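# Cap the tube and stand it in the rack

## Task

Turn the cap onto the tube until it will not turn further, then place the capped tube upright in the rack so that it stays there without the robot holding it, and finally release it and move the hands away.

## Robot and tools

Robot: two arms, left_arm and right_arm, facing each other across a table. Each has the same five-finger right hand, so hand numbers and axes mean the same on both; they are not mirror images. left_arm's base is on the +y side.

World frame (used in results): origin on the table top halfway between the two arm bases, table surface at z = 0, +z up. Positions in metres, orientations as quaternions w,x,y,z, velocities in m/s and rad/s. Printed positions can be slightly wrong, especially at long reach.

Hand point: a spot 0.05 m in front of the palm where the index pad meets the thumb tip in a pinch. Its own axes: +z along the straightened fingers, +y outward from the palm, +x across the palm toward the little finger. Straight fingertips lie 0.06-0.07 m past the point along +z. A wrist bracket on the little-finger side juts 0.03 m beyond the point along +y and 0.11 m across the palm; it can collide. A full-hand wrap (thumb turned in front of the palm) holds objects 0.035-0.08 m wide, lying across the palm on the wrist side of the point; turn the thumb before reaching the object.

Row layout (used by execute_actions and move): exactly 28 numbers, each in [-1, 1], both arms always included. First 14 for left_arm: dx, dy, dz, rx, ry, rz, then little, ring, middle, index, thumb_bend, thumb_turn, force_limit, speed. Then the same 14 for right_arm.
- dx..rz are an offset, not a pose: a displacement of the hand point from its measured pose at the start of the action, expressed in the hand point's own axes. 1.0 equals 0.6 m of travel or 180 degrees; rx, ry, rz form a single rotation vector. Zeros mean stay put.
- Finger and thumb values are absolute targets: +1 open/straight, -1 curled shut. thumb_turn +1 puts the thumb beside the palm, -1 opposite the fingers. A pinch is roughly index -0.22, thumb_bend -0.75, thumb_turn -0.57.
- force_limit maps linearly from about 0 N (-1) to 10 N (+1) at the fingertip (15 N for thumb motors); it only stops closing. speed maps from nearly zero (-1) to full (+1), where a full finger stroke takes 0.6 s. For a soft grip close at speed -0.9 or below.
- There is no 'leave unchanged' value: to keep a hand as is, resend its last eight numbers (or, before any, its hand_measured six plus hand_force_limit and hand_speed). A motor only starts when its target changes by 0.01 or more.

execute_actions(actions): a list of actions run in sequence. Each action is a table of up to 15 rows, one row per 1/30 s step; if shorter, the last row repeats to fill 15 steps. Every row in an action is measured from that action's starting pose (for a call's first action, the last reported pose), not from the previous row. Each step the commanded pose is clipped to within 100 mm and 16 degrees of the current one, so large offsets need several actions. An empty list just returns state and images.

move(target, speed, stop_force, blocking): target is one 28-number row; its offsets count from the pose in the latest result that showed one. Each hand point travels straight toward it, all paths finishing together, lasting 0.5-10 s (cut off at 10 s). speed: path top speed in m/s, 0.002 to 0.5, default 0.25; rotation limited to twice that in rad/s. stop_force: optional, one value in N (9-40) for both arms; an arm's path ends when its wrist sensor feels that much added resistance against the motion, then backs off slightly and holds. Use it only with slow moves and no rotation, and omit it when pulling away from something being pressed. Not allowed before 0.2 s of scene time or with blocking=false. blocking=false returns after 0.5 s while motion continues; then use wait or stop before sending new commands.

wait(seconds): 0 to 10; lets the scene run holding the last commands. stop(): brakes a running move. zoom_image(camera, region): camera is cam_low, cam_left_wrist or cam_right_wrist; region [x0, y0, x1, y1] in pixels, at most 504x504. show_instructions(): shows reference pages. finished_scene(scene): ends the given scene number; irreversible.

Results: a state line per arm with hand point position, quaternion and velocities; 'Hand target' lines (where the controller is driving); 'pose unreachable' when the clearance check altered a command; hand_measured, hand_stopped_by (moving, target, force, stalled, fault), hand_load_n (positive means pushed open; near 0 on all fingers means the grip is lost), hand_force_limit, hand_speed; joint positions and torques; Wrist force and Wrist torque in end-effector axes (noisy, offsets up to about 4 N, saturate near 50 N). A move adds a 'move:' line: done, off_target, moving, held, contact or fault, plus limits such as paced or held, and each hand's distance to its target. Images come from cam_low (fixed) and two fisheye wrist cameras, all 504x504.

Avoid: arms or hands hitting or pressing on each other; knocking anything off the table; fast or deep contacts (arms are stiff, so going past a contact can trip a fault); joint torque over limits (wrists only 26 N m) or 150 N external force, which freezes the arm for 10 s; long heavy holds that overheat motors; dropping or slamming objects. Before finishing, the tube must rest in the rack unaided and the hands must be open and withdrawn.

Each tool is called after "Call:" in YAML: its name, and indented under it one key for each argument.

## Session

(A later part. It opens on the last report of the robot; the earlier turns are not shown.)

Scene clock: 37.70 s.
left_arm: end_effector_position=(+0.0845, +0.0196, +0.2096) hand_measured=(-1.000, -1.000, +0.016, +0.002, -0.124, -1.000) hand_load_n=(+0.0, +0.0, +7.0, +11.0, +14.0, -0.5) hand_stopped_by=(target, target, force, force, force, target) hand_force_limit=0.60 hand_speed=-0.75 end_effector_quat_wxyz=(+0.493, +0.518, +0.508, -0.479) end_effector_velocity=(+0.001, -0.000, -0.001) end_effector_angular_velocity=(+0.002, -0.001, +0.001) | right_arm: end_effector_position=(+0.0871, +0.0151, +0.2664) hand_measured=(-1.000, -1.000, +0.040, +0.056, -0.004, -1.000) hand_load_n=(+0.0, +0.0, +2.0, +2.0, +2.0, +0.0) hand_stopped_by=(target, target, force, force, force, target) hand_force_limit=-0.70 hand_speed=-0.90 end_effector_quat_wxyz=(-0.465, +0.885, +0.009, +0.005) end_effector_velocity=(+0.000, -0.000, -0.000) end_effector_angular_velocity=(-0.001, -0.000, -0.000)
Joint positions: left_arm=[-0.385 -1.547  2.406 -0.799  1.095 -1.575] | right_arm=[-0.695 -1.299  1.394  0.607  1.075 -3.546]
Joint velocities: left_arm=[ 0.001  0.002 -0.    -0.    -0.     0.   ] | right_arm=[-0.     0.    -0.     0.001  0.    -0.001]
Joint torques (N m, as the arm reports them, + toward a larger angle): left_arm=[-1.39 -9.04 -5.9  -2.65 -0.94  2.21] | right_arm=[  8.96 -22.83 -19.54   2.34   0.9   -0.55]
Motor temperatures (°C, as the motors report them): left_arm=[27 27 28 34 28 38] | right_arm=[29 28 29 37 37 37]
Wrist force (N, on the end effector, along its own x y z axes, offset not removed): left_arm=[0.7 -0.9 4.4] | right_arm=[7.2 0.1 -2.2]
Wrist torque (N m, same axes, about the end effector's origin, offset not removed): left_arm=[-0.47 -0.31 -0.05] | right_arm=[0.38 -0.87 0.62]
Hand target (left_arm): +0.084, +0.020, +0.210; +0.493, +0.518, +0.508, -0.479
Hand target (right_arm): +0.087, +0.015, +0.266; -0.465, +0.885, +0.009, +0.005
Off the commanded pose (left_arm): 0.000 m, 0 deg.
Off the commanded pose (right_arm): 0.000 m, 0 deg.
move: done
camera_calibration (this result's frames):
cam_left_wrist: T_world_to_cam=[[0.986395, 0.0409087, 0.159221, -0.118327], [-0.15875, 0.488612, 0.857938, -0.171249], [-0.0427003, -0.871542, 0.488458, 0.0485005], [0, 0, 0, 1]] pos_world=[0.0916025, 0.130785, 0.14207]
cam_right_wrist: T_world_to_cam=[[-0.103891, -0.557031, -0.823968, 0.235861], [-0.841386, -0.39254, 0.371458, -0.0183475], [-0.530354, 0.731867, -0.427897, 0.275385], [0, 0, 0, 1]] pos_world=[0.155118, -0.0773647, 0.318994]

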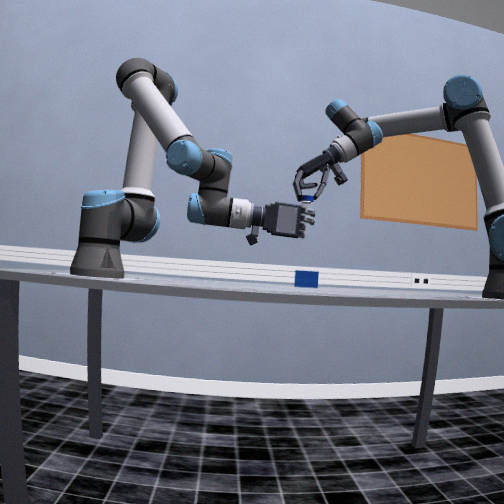

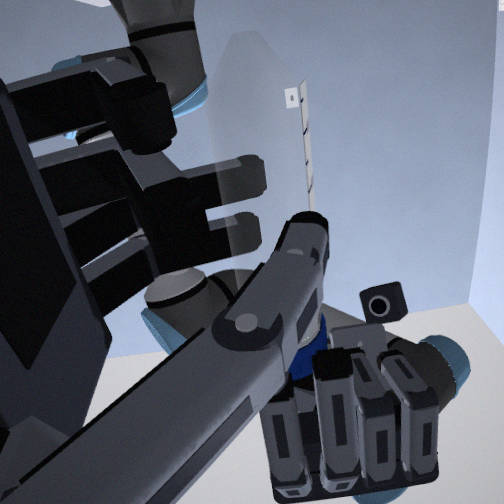

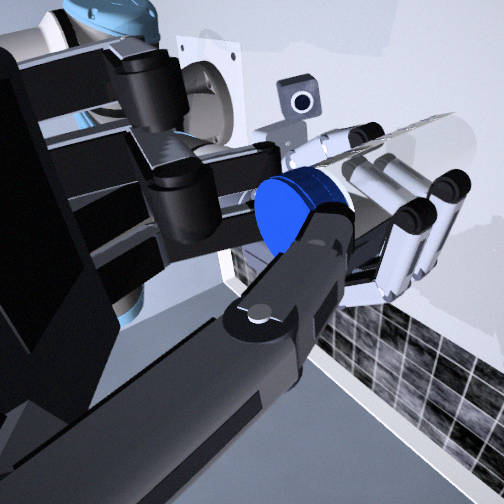

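Call:
move:
  target: [0,0,0,0,0,0,-1,-1,-0.5,-0.5,-0.2,-1,0.6,-0.75,0,0,0,0,0,0,-1,-1,0.1,0.11,0.02,-1,-0.7,-0.7]

Call:
zoom_image:
  camera: "cam_low"
  region: [270,160,340,230]

Call:
move:
  target: [0,0,0,0,0,0,-1,-1,-0.5,-0.5,-0.2,-1,0.6,-0.75,0,0,0,0,0,0,-1,-1,0,0,-0.1,-1,-0.6,-0.9]

Call:
zoom_image:
  camera: "cam_low"
  region: [270,160,340,230]

Scene clock: 38.73 s.
left_arm: end_effector_position=(+0.0845, +0.0196, +0.2096) hand_measured=(-1.000, -1.000, +0.016, +0.002, -0.124, -1.000) hand_load_n=(+0.0, +0.0, +7.5, +9.5, +14.0, -2.0) hand_stopped_by=(target, target, force, force, force, target) hand_force_limit=0.60 hand_speed=-0.75 end_effector_quat_wxyz=(+0.493, +0.518, +0.508, -0.479) end_effector_velocity=(-0.000, +0.000, +0.000) end_effector_angular_velocity=(-0.001, +0.000, -0.000) | right_arm: end_effector_position=(+0.0871, +0.0151, +0.2664) hand_measured=(-1.000, -1.000, +0.100, +0.110, +0.020, -1.000) hand_load_n=(+0.0, +0.0, +0.0, +0.0, +0.0, +0.0) hand_stopped_by=(target, target, target, target, target, target) hand_force_limit=-0.70 hand_speed=-0.70 end_effector_quat_wxyz=(-0.465, +0.885, +0.009, +0.005) end_effector_velocity=(+0.000, +0.000, +0.000) end_effector_angular_velocity=(+0.000, -0.001, +0.000)
Joint positions: left_arm=[-0.385 -1.547  2.406 -0.799  1.095 -1.575] | right_arm=[-0.695 -1.299  1.394  0.607  1.075 -3.546]
Joint velocities: left_arm=[-0.    -0.001  0.    -0.     0.     0.   ] | right_arm=[ 0.    -0.    -0.    -0.001  0.    -0.001]
Joint torques (N m, as the arm reports them, + toward a larger angle): left_arm=[ -4.51 -10.97  -5.71  -3.04  -1.3    2.09] | right_arm=[  7.78 -23.3  -19.06   2.32   1.37  -0.51]
Motor temperatures (°C, as the motors report them): left_arm=[27 27 28 34 28 38] | right_arm=[29 28 29 37 37 37]
Wrist force (N, on the end effector, along its own x y z axes, offset not removed): left_arm=[1.1 0.0 0.4] | right_arm=[-3.5 2.5 -2.2]
Wrist torque (N m, same axes, about the end effector's origin, offset not removed): left_arm=[-0.23 -0.31 0.01] | right_arm=[0.52 0.77 -0.01]
Hand target (left_arm): +0.084, +0.020, +0.210; +0.493, +0.518, +0.508, -0.479
Hand target (right_arm): +0.087, +0.015, +0.266; -0.465, +0.885, +0.009, +0.005
Off the commanded pose (left_arm): 0.000 m, 0 deg.
Off the commanded pose (right_arm): 0.000 m, 0 deg.
move: done
camera_calibration (this result's frames):
cam_left_wrist: T_world_to_cam=[[0.986395, 0.0409083, 0.159223, -0.118328], [-0.158751, 0.48861, 0.857939, -0.171248], [-0.0427009, -0.871543, 0.488456, 0.0485022], [0, 0, 0, 1]] pos_world=[0.091603, 0.130786, 0.14207]
cam_right_wrist: T_world_to_cam=[[-0.103888, -0.557032, -0.823968, 0.235861], [-0.841384, -0.392545, 0.371459, -0.0183507], [-0.530359, 0.731863, -0.427897, 0.275382], [0, 0, 0, 1]] pos_world=[0.155115, -0.0773636, 0.318994]

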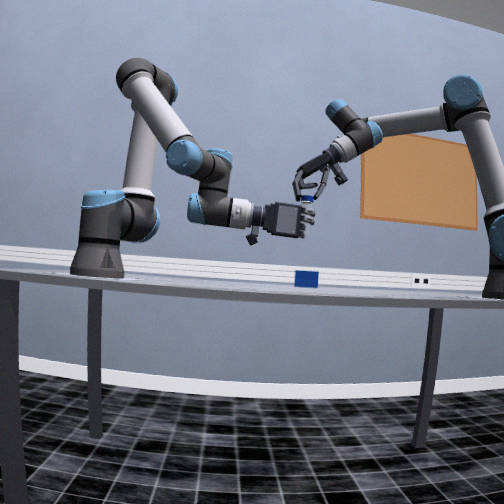

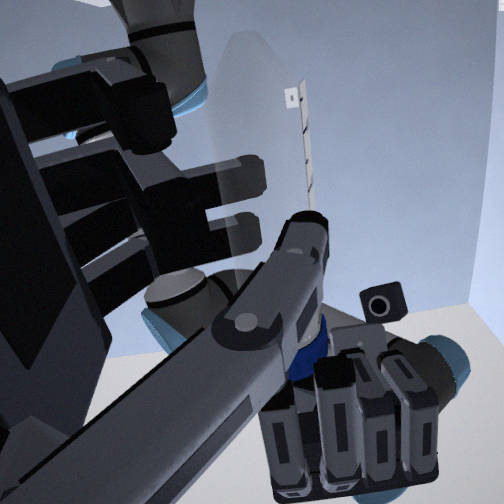

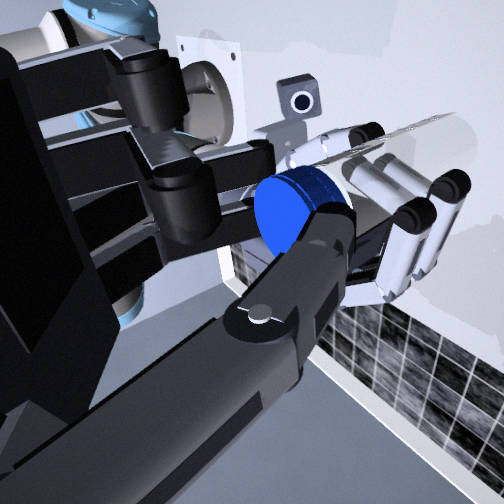

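Region (270, 160, 340, 230) of cam_low's 504x504 image, scaled by 7.200, with more detail than that image has.

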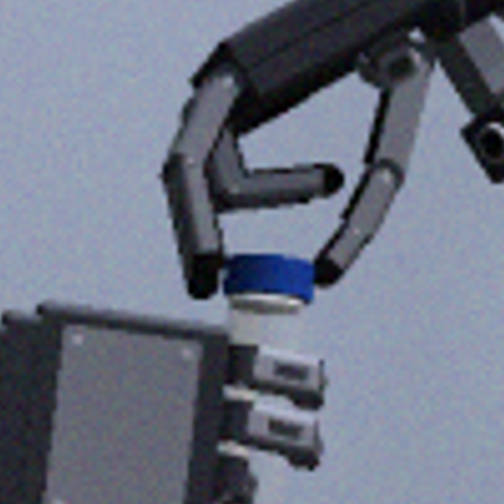

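Scene clock: 39.37 s.
left_arm: end_effector_position=(+0.0845, +0.0196, +0.2096) hand_measured=(-1.000, -1.000, +0.016, +0.002, -0.124, -1.000) hand_load_n=(+0.0, +0.0, +7.0, +10.0, +14.0, -1.0) hand_stopped_by=(target, target, force, force, force, target) hand_force_limit=0.60 hand_speed=-0.75 end_effector_quat_wxyz=(+0.493, +0.518, +0.508, -0.479) end_effector_velocity=(-0.000, +0.000, -0.000) end_effector_angular_velocity=(+0.001, -0.000, -0.000) | right_arm: end_effector_position=(+0.0871, +0.0151, +0.2664) hand_measured=(-1.000, -1.000, +0.040, +0.062, -0.020, -1.000) hand_load_n=(+0.0, +0.0, +3.5, +1.5, +3.0, +0.5) hand_stopped_by=(target, target, force, force, force, target) hand_force_limit=-0.60 hand_speed=-0.90 end_effector_quat_wxyz=(-0.465, +0.885, +0.009, +0.005) end_effector_velocity=(-0.000, -0.000, +0.000) end_effector_angular_velocity=(-0.000, -0.002, +0.001)
Joint positions: left_arm=[-0.385 -1.547  2.406 -0.799  1.095 -1.575] | right_arm=[-0.695 -1.299  1.394  0.607  1.075 -3.546]
Joint velocities: left_arm=[-0.001  0.001  0.     0.    -0.    -0.   ] | right_arm=[ 0.    -0.001  0.     0.     0.001 -0.002]
Joint torques (N m, as the arm reports them, + toward a larger angle): left_arm=[ -3.59 -10.12  -5.91  -2.72  -1.38   2.11] | right_arm=[  7.68 -23.55 -18.24   2.46   1.4   -0.45]
Motor temperatures (°C, as the motors report them): left_arm=[27 27 28 34 28 38] | right_arm=[29 28 29 37 37 37]
Wrist force (N, on the end effector, along its own x y z axes, offset not removed): left_arm=[1.3 -2.0 2.6] | right_arm=[-1.0 -2.0 -3.5]
Wrist torque (N m, same axes, about the end effector's origin, offset not removed): left_arm=[-0.54 -0.39 -0.03] | right_arm=[0.17 0.47 -0.06]
Hand target (left_arm): +0.084, +0.020, +0.210; +0.493, +0.518, +0.508, -0.479
Hand target (right_arm): +0.087, +0.015, +0.266; -0.465, +0.885, +0.009, +0.005
Off the commanded pose (left_arm): 0.000 m, 0 deg.
Off the commanded pose (right_arm): 0.000 m, 0 deg.
move: done
camera_calibration (this result's frames):
cam_left_wrist: T_world_to_cam=[[0.986395, 0.0409083, 0.159222, -0.118328], [-0.158751, 0.48861, 0.857938, -0.171248], [-0.0427009, -0.871543, 0.488457, 0.048502], [0, 0, 0, 1]] pos_world=[0.0916029, 0.130786, 0.14207]
cam_right_wrist: T_world_to_cam=[[-0.103888, -0.557032, -0.823968, 0.235861], [-0.841384, -0.392545, 0.371458, -0.0183505], [-0.530359, 0.731863, -0.427897, 0.275382], [0, 0, 0, 1]] pos_world=[0.155115, -0.0773636, 0.318994]

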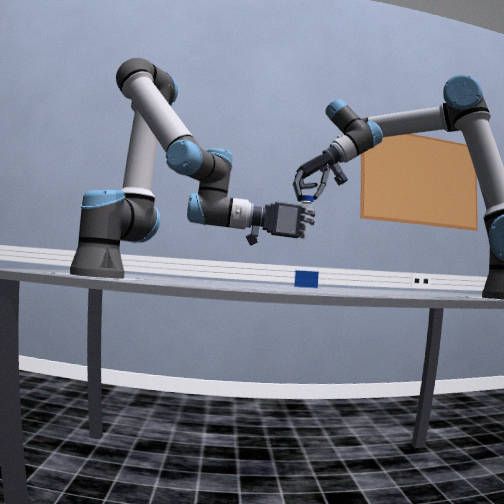

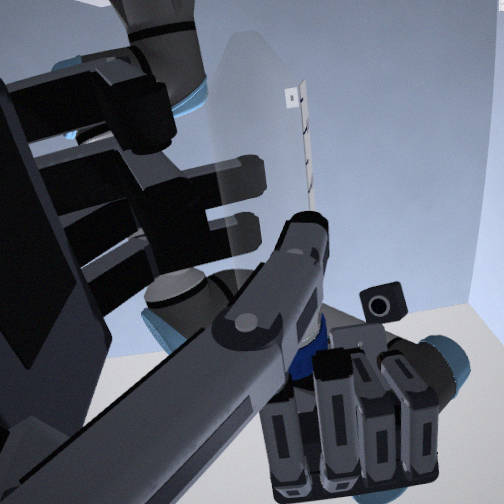

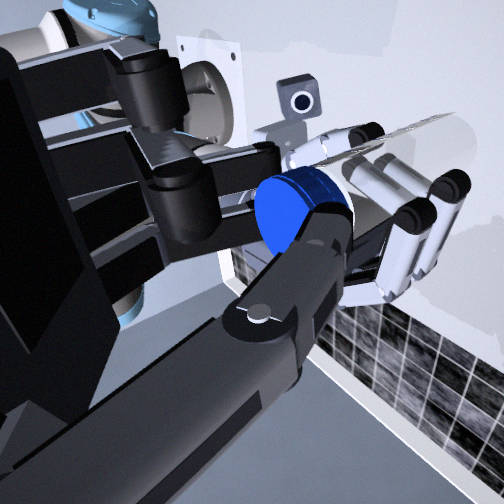

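Region (270, 160, 340, 230) of cam_low's 504x504 image, scaled by 7.200, with more detail than that image has.

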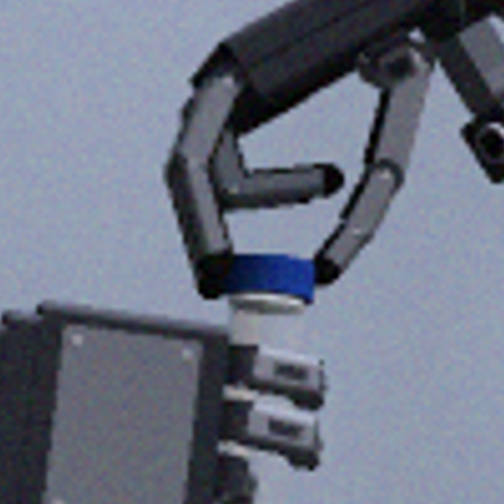

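Call:
move:
  target: [0,0,0,0,0,0,-1,-1,-0.5,-0.5,-0.2,-1,0.6,-0.75,0.0042,-0.0044,0.0085,-0.0036,0.1646,0.1136,-1,-1,0,0,-0.1,-1,-0.6,-0.9]
  speed: 0.2

Call:
move:
  target: [0,0,0,0,0,0,-1,-1,-0.5,-0.5,-0.2,-1,0.6,-0.75,0.0042,-0.005,0.0081,-0.0036,0.1646,0.1136,-1,-1,0,0,-0.1,-1,-0.6,-0.9]
  speed: 0.2

Call:
zoom_image:
  camera: "cam_low"
  region: [270,160,340,230]

Scene clock: 41.70 s.
left_arm: end_effector_position=(+0.0845, +0.0196, +0.2096) hand_measured=(-1.000, -1.000, +0.016, +0.002, -0.124, -1.000) hand_load_n=(+0.0, +0.0, +8.0, +5.5, +15.0, -6.0) hand_stopped_by=(target, target, force, force, force, target) hand_force_limit=0.60 hand_speed=-0.75 end_effector_quat_wxyz=(+0.493, +0.518, +0.508, -0.479) end_effector_velocity=(-0.000, +0.000, -0.000) end_effector_angular_velocity=(+0.000, +0.000, -0.000) | right_arm: end_effector_position=(+0.0895, +0.0208, +0.2658) hand_measured=(-1.000, -1.000, +0.040, +0.062, -0.020, -1.000) hand_load_n=(+0.0, +0.0, +1.0, +0.5, +3.5, -1.0) hand_stopped_by=(target, target, force, force, force, target) hand_force_limit=-0.60 hand_speed=-0.90 end_effector_quat_wxyz=(+0.440, -0.845, +0.265, -0.148) end_effector_velocity=(+0.001, +0.000, -0.000) end_effector_angular_velocity=(-0.002, -0.002, -0.014)
Joint positions: left_arm=[-0.385 -1.547  2.406 -0.799  1.095 -1.575] | right_arm=[-0.465 -1.317  1.406  0.53   1.768 -3.024]
Joint velocities: left_arm=[-0. -0.  0. -0. -0. -0.] | right_arm=[ 0.005  0.004 -0.005  0.004  0.017  0.009]
Joint torques (N m, as the arm reports them, + toward a larger angle): left_arm=[ -2.84 -10.29 -10.77  -3.01  -0.83   2.14] | right_arm=[  8.07 -20.22 -32.37   1.51   2.85   2.38]
Motor temperatures (°C, as the motors report them): left_arm=[27 27 28 34 28 38] | right_arm=[29 28 29 37 37 37]
Wrist force (N, on the end effector, along its own x y z axes, offset not removed): left_arm=[4.8 0.1 -2.5] | right_arm=[0.1 -1.2 -8.4]
Wrist torque (N m, same axes, about the end effector's origin, offset not removed): left_arm=[-0.50 -0.61 -0.09] | right_arm=[0.15 0.32 -0.03]
Hand target (left_arm): +0.084, +0.020, +0.210; +0.493, +0.518, +0.508, -0.479
Hand target (right_arm): +0.089, +0.021, +0.266; -0.440, +0.845, -0.265, +0.149
Off the commanded pose (left_arm): 0.000 m, 0 deg.
Off the commanded pose (right_arm): 0.000 m, 0 deg.
move: done
camera_calibration (this result's frames):
cam_left_wrist: T_world_to_cam=[[0.986393, 0.0409202, 0.159231, -0.118335], [-0.158765, 0.488596, 0.857944, -0.171244], [-0.0426923, -0.87155, 0.488444, 0.0485128], [0, 0, 0, 1]] pos_world=[0.0916081, 0.130793, 0.142064]
cam_right_wrist: T_world_to_cam=[[-0.411339, -0.390352, -0.823666, 0.262767], [-0.911482, 0.175985, 0.371792, -0.0195162], [-0.000177052, 0.903689, -0.428189, 0.221249], [0, 0, 0, 1]] pos_world=[0.0903369, -0.0939345, 0.318424]

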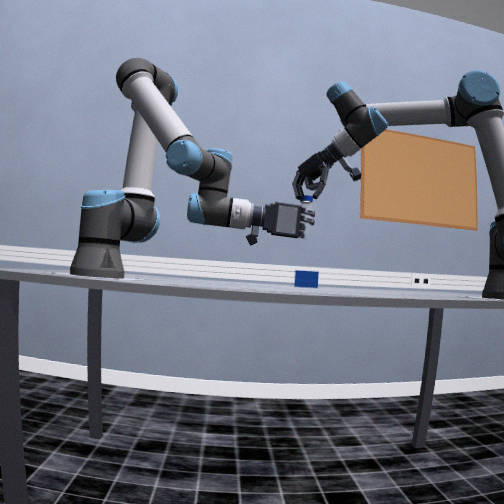

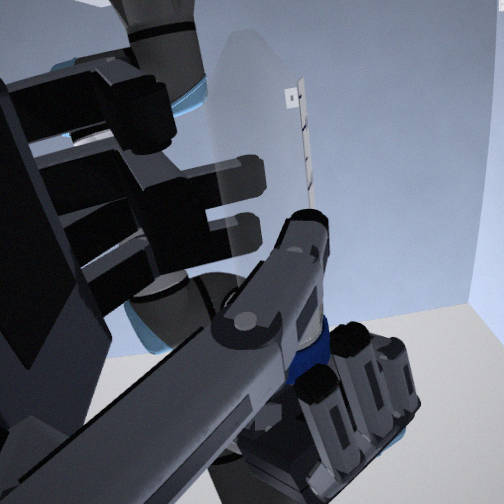

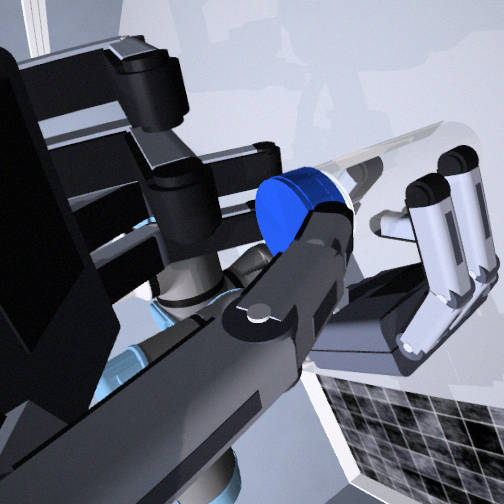

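Scene clock: 43.80 s.
left_arm: end_effector_position=(+0.0845, +0.0196, +0.2096) hand_measured=(-1.000, -1.000, +0.016, +0.002, -0.124, -1.000) hand_load_n=(+0.0, +0.0, +10.0, +2.0, +16.0, -7.0) hand_stopped_by=(target, target, force, force, force, target) hand_force_limit=0.60 hand_speed=-0.75 end_effector_quat_wxyz=(+0.493, +0.518, +0.509, -0.479) end_effector_velocity=(+0.000, -0.000, -0.000) end_effector_angular_velocity=(+0.000, -0.000, +0.000) | right_arm: end_effector_position=(+0.0947, +0.0239, +0.2655) hand_measured=(-1.000, -1.000, +0.040, +0.060, -0.020, -1.000) hand_load_n=(+0.0, +0.0, +0.5, +0.0, +4.0, -3.0) hand_stopped_by=(target, target, force, force, force, target) hand_force_limit=-0.60 hand_speed=-0.90 end_effector_quat_wxyz=(+0.373, -0.722, +0.513, -0.277) end_effector_velocity=(-0.000, -0.000, +0.001) end_effector_angular_velocity=(-0.004, +0.002, -0.012)
Joint positions: left_arm=[-0.385 -1.547  2.406 -0.799  1.095 -1.575] | right_arm=[-0.274 -1.058  1.102  0.91   2.37  -2.373]
Joint velocities: left_arm=[ 0.  0. -0.  0.  0.  0.] | right_arm=[ 0.002  0.009 -0.013  0.021  0.007  0.018]
Joint torques (N m, as the arm reports them, + toward a larger angle): left_arm=[ -2.9   -9.95 -10.3   -3.03   0.43   1.99] | right_arm=[  8.55 -28.53 -31.3    1.87   3.48   2.56]
Motor temperatures (°C, as the motors report them): left_arm=[27 27 28 34 28 38] | right_arm=[29 28 29 37 37 37]
Wrist force (N, on the end effector, along its own x y z axes, offset not removed): left_arm=[4.1 1.3 -3.5] | right_arm=[6.9 -1.8 -6.5]
Wrist torque (N m, same axes, about the end effector's origin, offset not removed): left_arm=[-0.67 -0.58 -0.21] | right_arm=[-0.02 -0.20 -0.08]
Hand target (left_arm): +0.084, +0.020, +0.210; +0.493, +0.518, +0.508, -0.479
Hand target (right_arm): +0.095, +0.024, +0.265; -0.372, +0.722, -0.513, +0.277
Off the commanded pose (left_arm): 0.000 m, 0 deg.
Off the commanded pose (right_arm): 0.000 m, 0 deg.
move: done
camera_calibration (this result's frames):
cam_left_wrist: T_world_to_cam=[[0.986392, 0.0409401, 0.159232, -0.11834], [-0.158775, 0.488593, 0.857943, -0.171243], [-0.0426752, -0.871551, 0.488445, 0.0485125], [0, 0, 0, 1]] pos_world=[0.091611, 0.130794, 0.142065]
cam_right_wrist: T_world_to_cam=[[-0.56244, -0.0749667, -0.823433, 0.272547], [-0.634636, 0.677495, 0.371803, -0.0533713], [0.529999, 0.731697, -0.428627, 0.172243], [0, 0, 0, 1]] pos_world=[0.0281314, -0.0694386, 0.318095]

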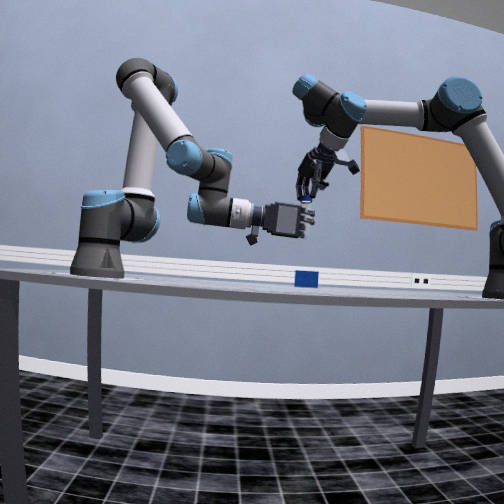

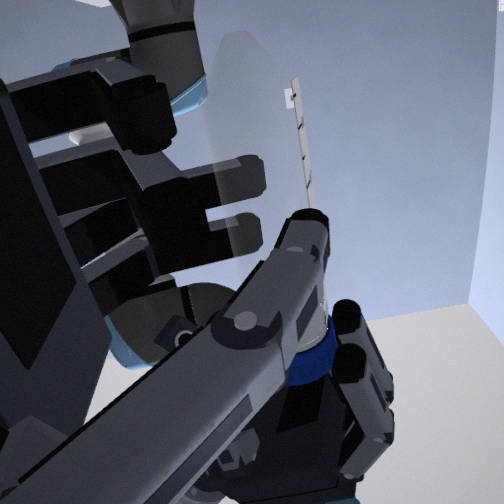

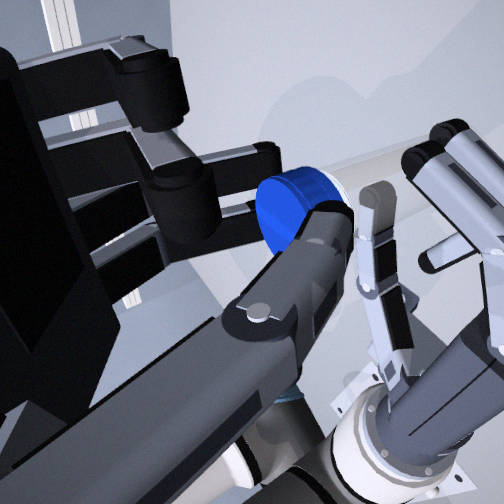

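Region (270, 160, 340, 230) of cam_low's 504x504 image, scaled by 7.200, with more detail than that image has.

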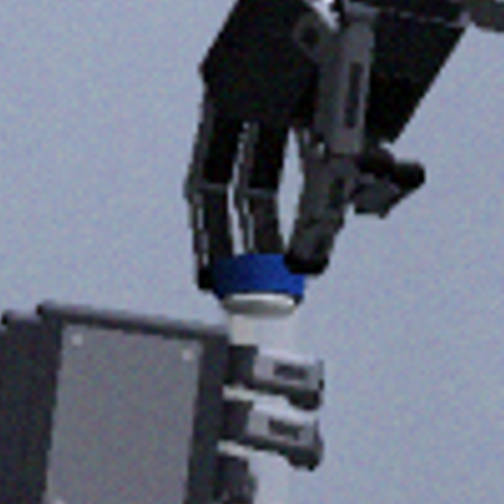

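Call:
move:
  target: [0,0,0,0,0,0,-1,-1,-0.5,-0.5,-0.2,-1,0.6,-0.75,0.0037,0.0027,-0.0038,0,0,0,-1,-1,0,0,-0.1,-1,-0.6,-0.9]
  speed: 0.01

Call:
move:
  target: [0,0,0,0,0,0,-1,-1,-0.5,-0.5,-0.2,-1,0.6,-0.75,0,0,0,0,0,0,-1,-1,0.2,0.2,0.2,-1,-0.6,0]

Call:
zoom_image:
  camera: "cam_low"
  region: [270,160,340,230]

Scene clock: 44.80 s.
left_arm: end_effector_position=(+0.0845, +0.0196, +0.2096) hand_measured=(-1.000, -1.000, +0.016, +0.002, -0.124, -1.000) hand_load_n=(+0.0, +0.0, +8.5, +7.5, +13.5, -1.5) hand_stopped_by=(target, target, force, force, force, target) hand_force_limit=0.60 hand_speed=-0.75 end_effector_quat_wxyz=(+0.493, +0.518, +0.509, -0.479) end_effector_velocity=(-0.000, -0.000, -0.000) end_effector_angular_velocity=(+0.000, -0.000, +0.000) | right_arm: end_effector_position=(+0.0929, +0.0211, +0.2655) hand_measured=(-1.000, -1.000, +0.040, +0.062, -0.020, -1.000) hand_load_n=(+0.0, +0.0, +2.5, +1.0, +3.0, -0.5) hand_stopped_by=(target, target, force, force, force, target) hand_force_limit=-0.60 hand_speed=-0.90 end_effector_quat_wxyz=(+0.373, -0.722, +0.513, -0.277) end_effector_velocity=(-0.001, -0.002, +0.002) end_effector_angular_velocity=(+0.003, -0.001, +0.000)
Joint positions: left_arm=[-0.385 -1.547  2.406 -0.799  1.095 -1.575] | right_arm=[-0.272 -1.065  1.113  0.908  2.371 -2.37 ]
Joint velocities: left_arm=[-0.     0.001 -0.001 -0.    -0.     0.   ] | right_arm=[ 0.001 -0.006  0.006 -0.003  0.001  0.001]
Joint torques (N m, as the arm reports them, + toward a larger angle): left_arm=[ -2.82  -9.28 -11.27  -2.84   0.89   2.07] | right_arm=[ 10.73 -45.62  -6.91  -0.44   3.29   2.3 ]
Motor temperatures (°C, as the motors report them): left_arm=[27 27 28 34 28 38] | right_arm=[29 28 29 37 37 37]
Wrist force (N, on the end effector, along its own x y z axes, offset not removed): left_arm=[2.9 -2.2 2.2] | right_arm=[0.2 -3.2 -0.8]
Wrist torque (N m, same axes, about the end effector's origin, offset not removed): left_arm=[-0.58 -0.51 -0.01] | right_arm=[-0.13 0.29 -0.02]
Hand target (left_arm): +0.084, +0.020, +0.210; +0.493, +0.518, +0.509, -0.479
Hand target (right_arm): +0.093, +0.021, +0.265; -0.373, +0.722, -0.513, +0.277
Off the commanded pose (left_arm): 0.000 m, 0 deg.
Off the commanded pose (right_arm): 0.000 m, 0 deg.
move: done
camera_calibration (this result's frames):
cam_left_wrist: T_world_to_cam=[[0.986392, 0.0409403, 0.159232, -0.11834], [-0.158776, 0.488593, 0.857943, -0.171243], [-0.042675, -0.871551, 0.488445, 0.0485125], [0, 0, 0, 1]] pos_world=[0.091611, 0.130794, 0.142065]
cam_right_wrist: T_world_to_cam=[[-0.562465, -0.0749456, -0.823417, 0.271292], [-0.634574, 0.677556, 0.371799, -0.0526144], [0.530047, 0.731643, -0.42866, 0.175306], [0, 0, 0, 1]] pos_world=[0.0262839, -0.0722804, 0.318095]

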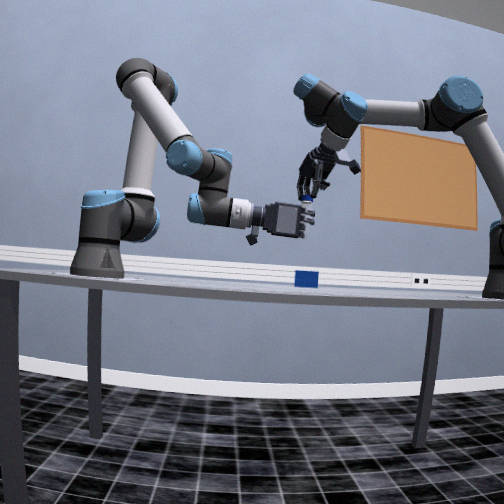

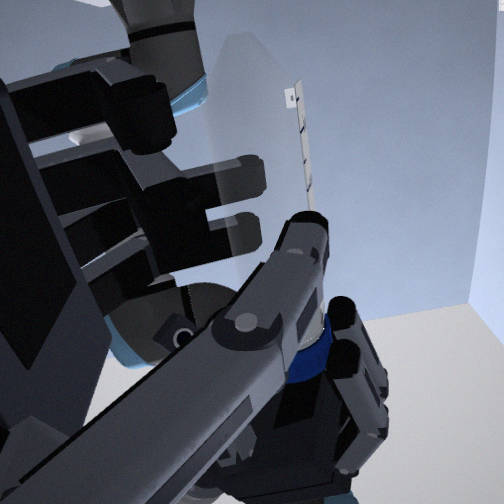

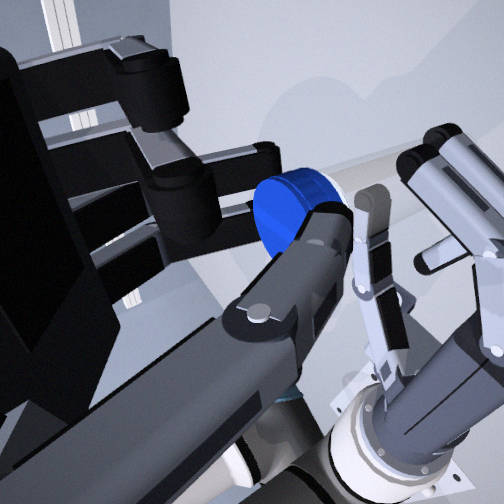

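Scene clock: 45.30 s.
left_arm: end_effector_position=(+0.0845, +0.0196, +0.2096) hand_measured=(-1.000, -1.000, +0.016, +0.002, -0.124, -1.000) hand_load_n=(+0.0, +0.0, +8.0, +8.0, +13.5, -0.5) hand_stopped_by=(target, target, force, force, force, target) hand_force_limit=0.60 hand_speed=-0.75 end_effector_quat_wxyz=(+0.493, +0.518, +0.509, -0.479) end_effector_velocity=(+0.000, +0.000, -0.000) end_effector_angular_velocity=(+0.001, -0.000, +0.001) | right_arm: end_effector_position=(+0.0929, +0.0211, +0.2655) hand_measured=(-1.000, -1.000, +0.200, +0.200, +0.200, -1.000) hand_load_n=(+0.0, +0.0, +0.0, +0.0, +0.0, +0.0) hand_stopped_by=(target, target, target, target, target, target) hand_force_limit=-0.60 hand_speed=0.00 end_effector_quat_wxyz=(+0.373, -0.722, +0.513, -0.277) end_effector_velocity=(+0.000, +0.000, +0.000) end_effector_angular_velocity=(+0.000, -0.000, +0.000)
Joint positions: left_arm=[-0.385 -1.547  2.406 -0.799  1.095 -1.575] | right_arm=[-0.272 -1.065  1.113  0.908  2.371 -2.37 ]
Joint velocities: left_arm=[ 0.     0.001  0.    -0.    -0.    -0.   ] | right_arm=[-0.    -0.    -0.001  0.    -0.    -0.001]
Joint torques (N m, as the arm reports them, + toward a larger angle): left_arm=[ -3.4  -10.1  -10.59  -3.     0.82   2.18] | right_arm=[ -0.58 -30.82 -31.31   2.03   2.42   1.54]
Motor temperatures (°C, as the motors report them): left_arm=[27 27 28 34 28 38] | right_arm=[29 28 29 37 37 37]
Wrist force (N, on the end effector, along its own x y z axes, offset not removed): left_arm=[0.4 -2.3 2.2] | right_arm=[-3.6 -1.9 -1.5]
Wrist torque (N m, same axes, about the end effector's origin, offset not removed): left_arm=[-0.74 -0.26 -0.15] | right_arm=[-0.11 0.84 -0.15]
Hand target (left_arm): +0.084, +0.020, +0.210; +0.493, +0.518, +0.509, -0.479
Hand target (right_arm): +0.093, +0.021, +0.265; -0.373, +0.722, -0.513, +0.277
Off the commanded pose (left_arm): 0.000 m, 0 deg.
Off the commanded pose (right_arm): 0.000 m, 0 deg.
move: done
camera_calibration (this result's frames):
cam_left_wrist: T_world_to_cam=[[0.986392, 0.0409403, 0.159232, -0.11834], [-0.158776, 0.488593, 0.857943, -0.171243], [-0.0426752, -0.871551, 0.488445, 0.0485126], [0, 0, 0, 1]] pos_world=[0.091611, 0.130794, 0.142064]
cam_right_wrist: T_world_to_cam=[[-0.562437, -0.0748517, -0.823445, 0.271318], [-0.634606, 0.677487, 0.37187, -0.0526574], [0.530038, 0.731716, -0.428545, 0.175322], [0, 0, 0, 1]] pos_world=[0.0262556, -0.0723023, 0.318131]

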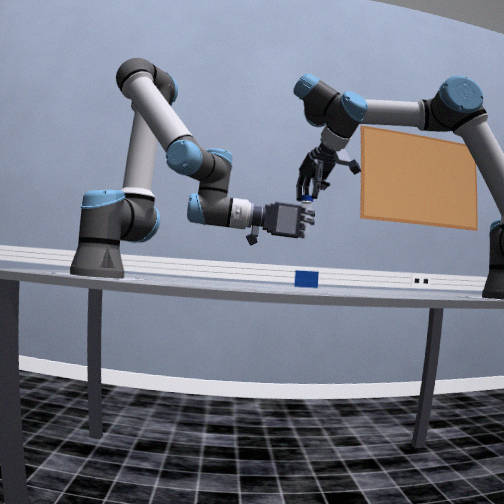

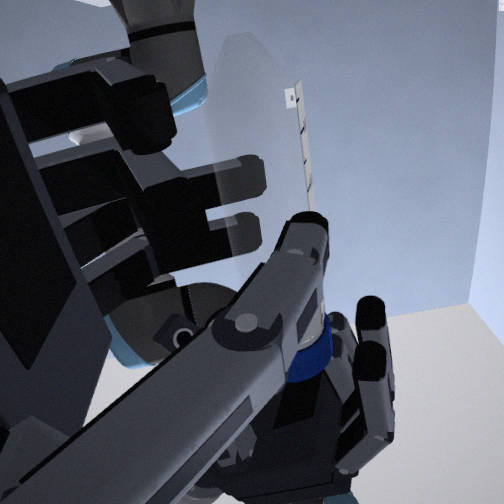

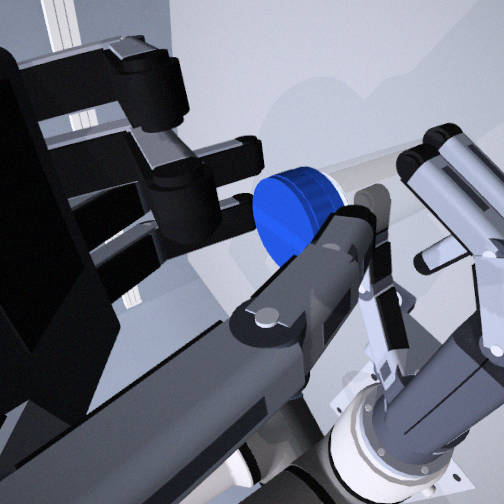

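Region (270, 160, 340, 230) of cam_low's 504x504 image, scaled by 7.200, with more detail than that image has.

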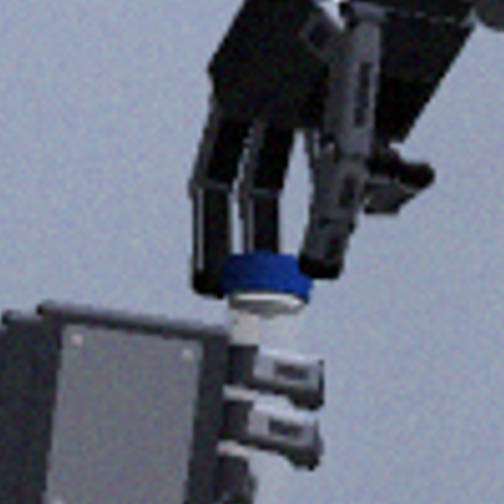

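Call:
move:
  target: [0,0,0,0,0,0.008,-1,-1,-0.5,-0.5,-0.2,-1,0.6,-0.75,0.0065,0.007,-0.0102,0.0072,-0.3292,-0.2272,-1,-1,0.2,0.2,0.2,-1,-0.6,0]
  speed: 0.4

Call:
execute_actions:
  actions:
    - [[0,0,0,0,0,0,-1,-1,-0.5,-0.5,-0.2,-1,0.6,-0.75,0,0,0,0,0,0,-1,-1,0.1,0.11,0.03,-1,-0.6,-0.5]]
    - [[0,0,0,0,0,0,-1,-1,-0.5,-0.5,-0.2,-1,0.6,-0.75,0,0,0,0,0,0,-1,-1,0,0,-0.1,-1,-0.6,-0.9]]

Call:
zoom_image:
  camera: "cam_low"
  region: [270,160,340,230]

Call:
move:
  target: [0,0,0,0,0,0,-1,-1,-0.5,-0.5,-0.2,-1,0.6,-0.75,0.0078,-0.0045,0.009,-0.0072,0.3292,0.2272,-1,-1,0,0,-0.1,-1,-0.6,-0.9]
  speed: 0.3

Call:
zoom_image:
  camera: "cam_low"
  region: [270,160,340,230]

Scene clock: 48.00 s.
left_arm: end_effector_position=(+0.0845, +0.0196, +0.2096) hand_measured=(-1.000, -1.000, +0.016, +0.002, -0.124, -1.000) hand_load_n=(+0.0, +0.0, +8.0, +8.0, +13.5, -0.5) hand_stopped_by=(target, target, force, force, force, target) hand_force_limit=0.60 hand_speed=-0.75 end_effector_quat_wxyz=(+0.499, +0.524, +0.502, -0.473) end_effector_velocity=(+0.000, +0.000, +0.001) end_effector_angular_velocity=(-0.001, +0.001, +0.000) | right_arm: end_effector_position=(+0.0873, +0.0150, +0.2657) hand_measured=(-1.000, -1.000, +0.200, +0.200, +0.200, -1.000) hand_load_n=(+0.0, +0.0, +0.0, +0.0, +0.0, +0.0) hand_stopped_by=(target, target, target, target, target, target) hand_force_limit=-0.60 hand_speed=0.00 end_effector_quat_wxyz=(-0.465, +0.885, +0.009, +0.005) end_effector_velocity=(+0.000, +0.000, -0.001) end_effector_angular_velocity=(-0.004, +0.002, +0.013)
Joint positions: left_arm=[-0.382 -1.543  2.408 -0.805  1.097 -1.55 ] | right_arm=[-0.696 -1.299  1.396  0.604  1.073 -3.547]
Joint velocities: left_arm=[-0.    -0.001  0.    -0.    -0.    -0.   ] | right_arm=[-0.003  0.007 -0.008  0.01  -0.012 -0.013]
Joint torques (N m, as the arm reports them, + toward a larger angle): left_arm=[12.46 -3.52 -5.17 -3.2   1.33  2.54] | right_arm=[-10.77 -22.08 -32.94   2.33  -3.07  -2.33]
Motor temperatures (°C, as the motors report them): left_arm=[27 27 28 34 28 38] | right_arm=[29 28 29 37 37 37]
Wrist force (N, on the end effector, along its own x y z axes, offset not removed): left_arm=[0.9 -1.3 1.0] | right_arm=[-0.3 1.6 -2.9]
Wrist torque (N m, same axes, about the end effector's origin, offset not removed): left_arm=[-0.47 -0.31 -0.10] | right_arm=[0.40 0.47 -0.15]
Hand target (left_arm): +0.084, +0.020, +0.210; +0.499, +0.524, +0.502, -0.473
Hand target (right_arm): +0.087, +0.015, +0.266; -0.465, +0.885, +0.010, +0.005
Off the commanded pose (left_arm): 0.000 m, 0 deg.
Off the commanded pose (right_arm): 0.000 m, 0 deg.
move: done
camera_calibration (this result's frames):
cam_left_wrist: T_world_to_cam=[[0.98214, 0.0395966, 0.183937, -0.123139], [-0.179597, 0.488709, 0.853761, -0.168613], [-0.0560855, -0.871548, 0.487092, 0.0499297], [0, 0, 0, 1]] pos_world=[0.0934574, 0.130795, 0.142284]
cam_right_wrist: T_world_to_cam=[[-0.102811, -0.556162, -0.82469, 0.235341], [-0.841114, -0.393977, 0.370552, -0.0177035], [-0.530996, 0.731755, -0.427291, 0.275128], [0, 0, 0, 1]] pos_world=[0.155397, -0.0774136, 0.318203]

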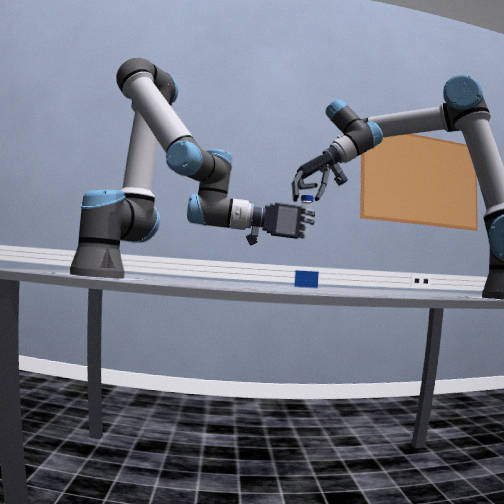

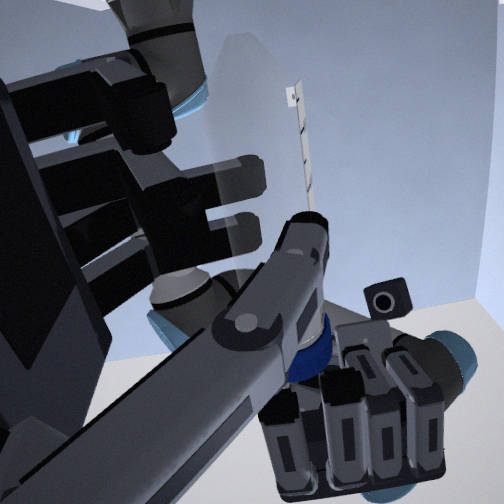

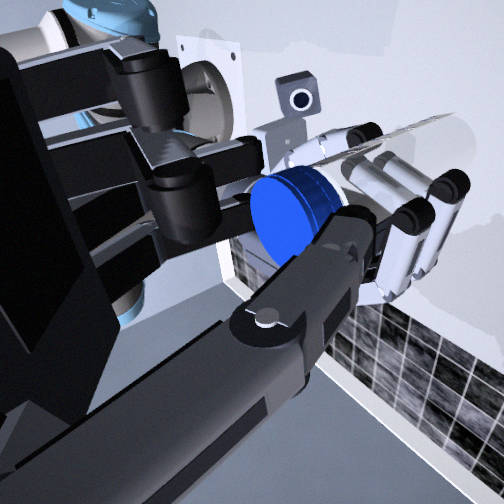

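Scene clock: 49.00 s.
left_arm: end_effector_position=(+0.0845, +0.0196, +0.2096) hand_measured=(-1.000, -1.000, +0.016, +0.002, -0.124, -1.000) hand_load_n=(+0.0, +0.0, +7.5, +9.5, +13.5, +0.5) hand_stopped_by=(target, target, force, force, force, target) hand_force_limit=0.60 hand_speed=-0.75 end_effector_quat_wxyz=(+0.499, +0.524, +0.502, -0.473) end_effector_velocity=(+0.001, -0.000, -0.000) end_effector_angular_velocity=(+0.000, -0.000, +0.001) | right_arm: end_effector_position=(+0.0874, +0.0150, +0.2657) hand_measured=(-1.000, -1.000, +0.046, +0.062, -0.016, -1.000) hand_load_n=(+0.0, +0.0, +3.0, +2.5, +3.0, +0.5) hand_stopped_by=(target, target, force, force, force, target) hand_force_limit=-0.60 hand_speed=-0.90 end_effector_quat_wxyz=(-0.465, +0.885, +0.009, +0.005) end_effector_velocity=(+0.000, +0.000, -0.000) end_effector_angular_velocity=(-0.000, -0.000, -0.001)
Joint positions: left_arm=[-0.382 -1.543  2.408 -0.805  1.097 -1.55 ] | right_arm=[-0.696 -1.299  1.396  0.604  1.073 -3.547]
Joint velocities: left_arm=[ 0.001  0.001 -0.    -0.     0.     0.   ] | right_arm=[-0.     0.    -0.    -0.     0.001  0.   ]
Joint torques (N m, as the arm reports them, + toward a larger angle): left_arm=[11.04 -4.48 -4.73 -3.02  1.1   2.37] | right_arm=[  4.59 -35.67 -11.27  -0.39   2.07   2.06]
Motor temperatures (°C, as the motors report them): left_arm=[27 27 28 34 28 38] | right_arm=[29 28 29 37 37 37]
Wrist force (N, on the end effector, along its own x y z axes, offset not removed): left_arm=[1.6 -1.7 3.8] | right_arm=[-0.9 -5.2 -4.4]
Wrist torque (N m, same axes, about the end effector's origin, offset not removed): left_arm=[-0.55 -0.24 -0.10] | right_arm=[-0.09 0.50 -0.27]
Hand target (left_arm): +0.084, +0.020, +0.210; +0.499, +0.524, +0.502, -0.473
Hand target (right_arm): +0.087, +0.015, +0.266; -0.465, +0.885, +0.009, +0.005
Off the commanded pose (left_arm): 0.000 m, 0 deg.
Off the commanded pose (right_arm): 0.000 m, 0 deg.
camera_calibration (this result's frames):
cam_left_wrist: T_world_to_cam=[[0.98214, 0.0395771, 0.183944, -0.123134], [-0.179594, 0.488708, 0.853763, -0.168611], [-0.0561054, -0.871549, 0.487087, 0.0499326], [0, 0, 0, 1]] pos_world=[0.0934553, 0.130794, 0.142282]
cam_right_wrist: T_world_to_cam=[[-0.10283, -0.556162, -0.824688, 0.235338], [-0.841126, -0.393949, 0.370555, -0.0176593], [-0.530973, 0.731771, -0.427293, 0.275128], [0, 0, 0, 1]] pos_world=[0.155432, -0.0774014, 0.318184]

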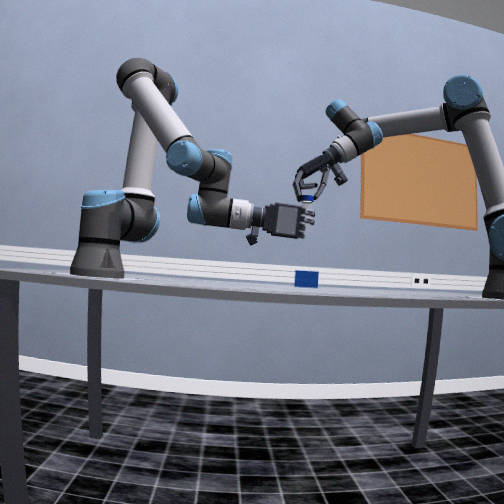

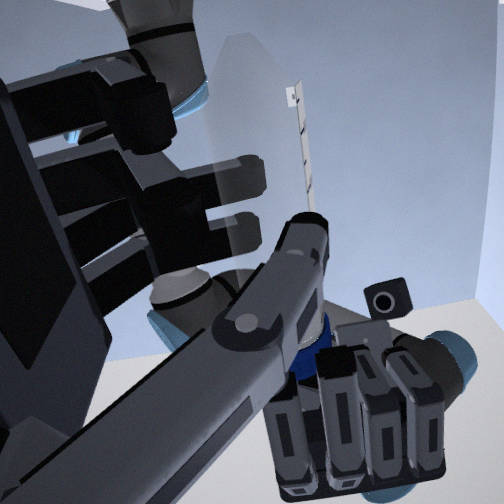

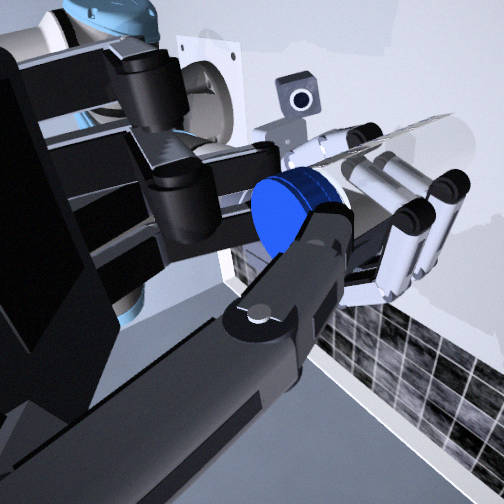

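Region (270, 160, 340, 230) of cam_low's 504x504 image, scaled by 7.200, with more detail than that image has.

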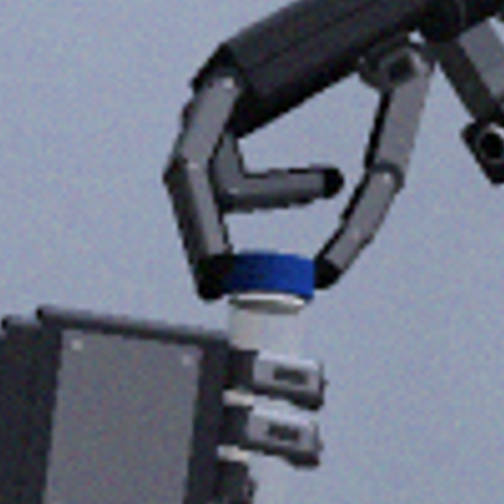

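Scene clock: 51.73 s.
left_arm: end_effector_position=(+0.0845, +0.0196, +0.2096) hand_measured=(-1.000, -1.000, +0.016, +0.002, -0.124, -1.000) hand_load_n=(+0.0, +0.0, +8.5, +7.5, +13.5, -2.0) hand_stopped_by=(target, target, force, force, force, target) hand_force_limit=0.60 hand_speed=-0.75 end_effector_quat_wxyz=(+0.499, +0.524, +0.502, -0.473) end_effector_velocity=(-0.000, -0.000, -0.001) end_effector_angular_velocity=(+0.001, -0.001, -0.000) | right_arm: end_effector_position=(+0.0918, +0.0210, +0.2649) hand_measured=(-1.000, -1.000, +0.046, +0.062, -0.014, -1.000) hand_load_n=(+0.0, +0.0, +2.0, +2.0, +2.5, -0.5) hand_stopped_by=(target, target, force, force, force, target) hand_force_limit=-0.60 hand_speed=-0.90 end_effector_quat_wxyz=(+0.373, -0.722, +0.513, -0.277) end_effector_velocity=(-0.000, +0.000, +0.001) end_effector_angular_velocity=(-0.002, +0.004, -0.010)
Joint positions: left_arm=[-0.382 -1.543  2.408 -0.805  1.097 -1.55 ] | right_arm=[-0.27  -1.065  1.116  0.906  2.373 -2.367]
Joint velocities: left_arm=[-0.     0.001 -0.    -0.    -0.     0.   ] | right_arm=[ 0.002  0.008 -0.013  0.019  0.004  0.017]
Joint torques (N m, as the arm reports them, + toward a larger angle): left_arm=[10.   -6.18 -9.06 -2.88  0.44  2.47] | right_arm=[ 10.93 -28.54 -30.37   3.24   3.09   2.29]
Motor temperatures (°C, as the motors report them): left_arm=[27 27 28 34 28 38] | right_arm=[29 28 29 37 37 37]
Wrist force (N, on the end effector, along its own x y z axes, offset not removed): left_arm=[5.5 -2.7 1.8] | right_arm=[0.6 -5.3 2.6]
Wrist torque (N m, same axes, about the end effector's origin, offset not removed): left_arm=[-0.54 -0.39 -0.08] | right_arm=[-0.13 0.12 -0.11]
Hand target (left_arm): +0.084, +0.020, +0.210; +0.499, +0.524, +0.502, -0.473
Hand target (right_arm): +0.092, +0.021, +0.265; -0.373, +0.722, -0.513, +0.277
Off the commanded pose (left_arm): 0.000 m, 0 deg.
Off the commanded pose (right_arm): 0.000 m, 0 deg.
move: done
camera_calibration (this result's frames):
cam_left_wrist: T_world_to_cam=[[0.982138, 0.0395784, 0.183952, -0.123141], [-0.179602, 0.488693, 0.853769, -0.168606], [-0.0561053, -0.871557, 0.487073, 0.0499443], [0, 0, 0, 1]] pos_world=[0.093462, 0.1308, 0.142276]
cam_right_wrist: T_world_to_cam=[[-0.561987, -0.0739463, -0.823834, 0.270248], [-0.634648, 0.6773, 0.372138, -0.0531524], [0.530465, 0.731981, -0.427564, 0.175372], [0, 0, 0, 1]] pos_world=[0.0251139, -0.0723849, 0.317402]

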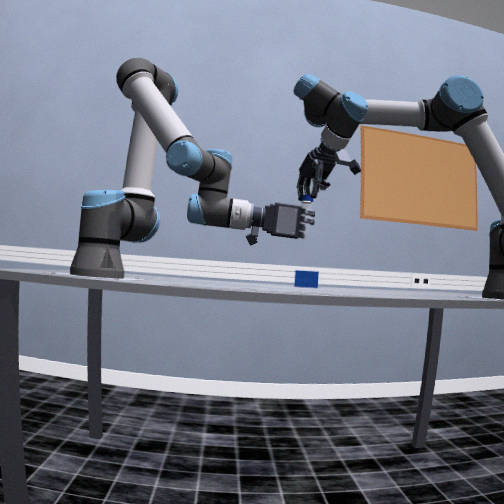

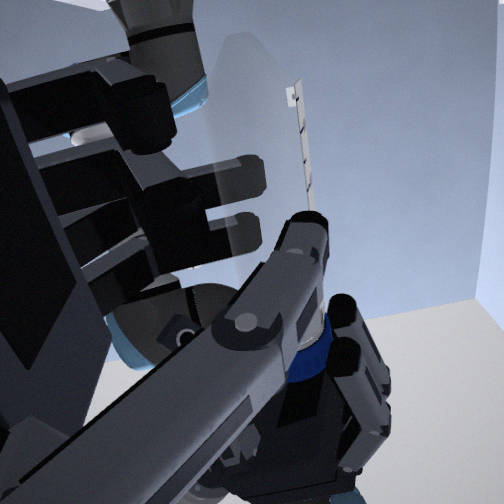

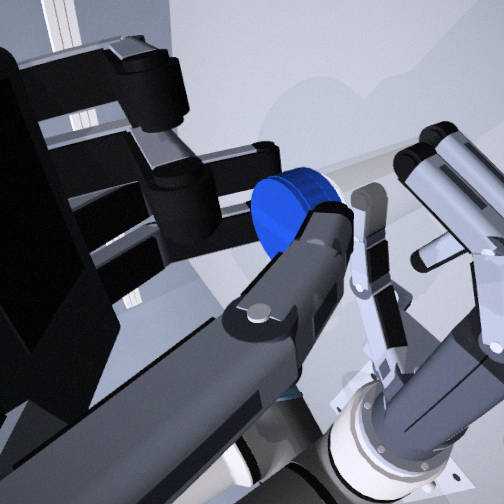

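Region (270, 160, 340, 230) of cam_low's 504x504 image, scaled by 7.200, with more detail than that image has.

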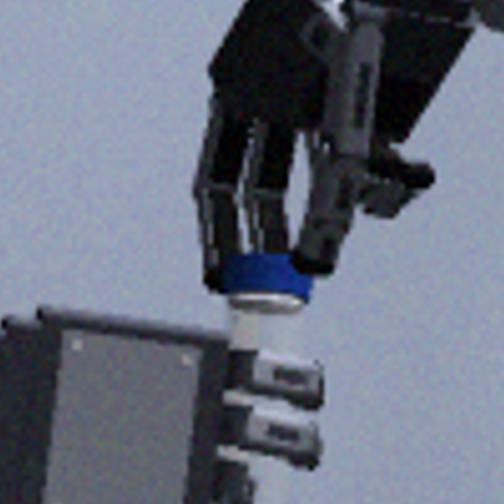

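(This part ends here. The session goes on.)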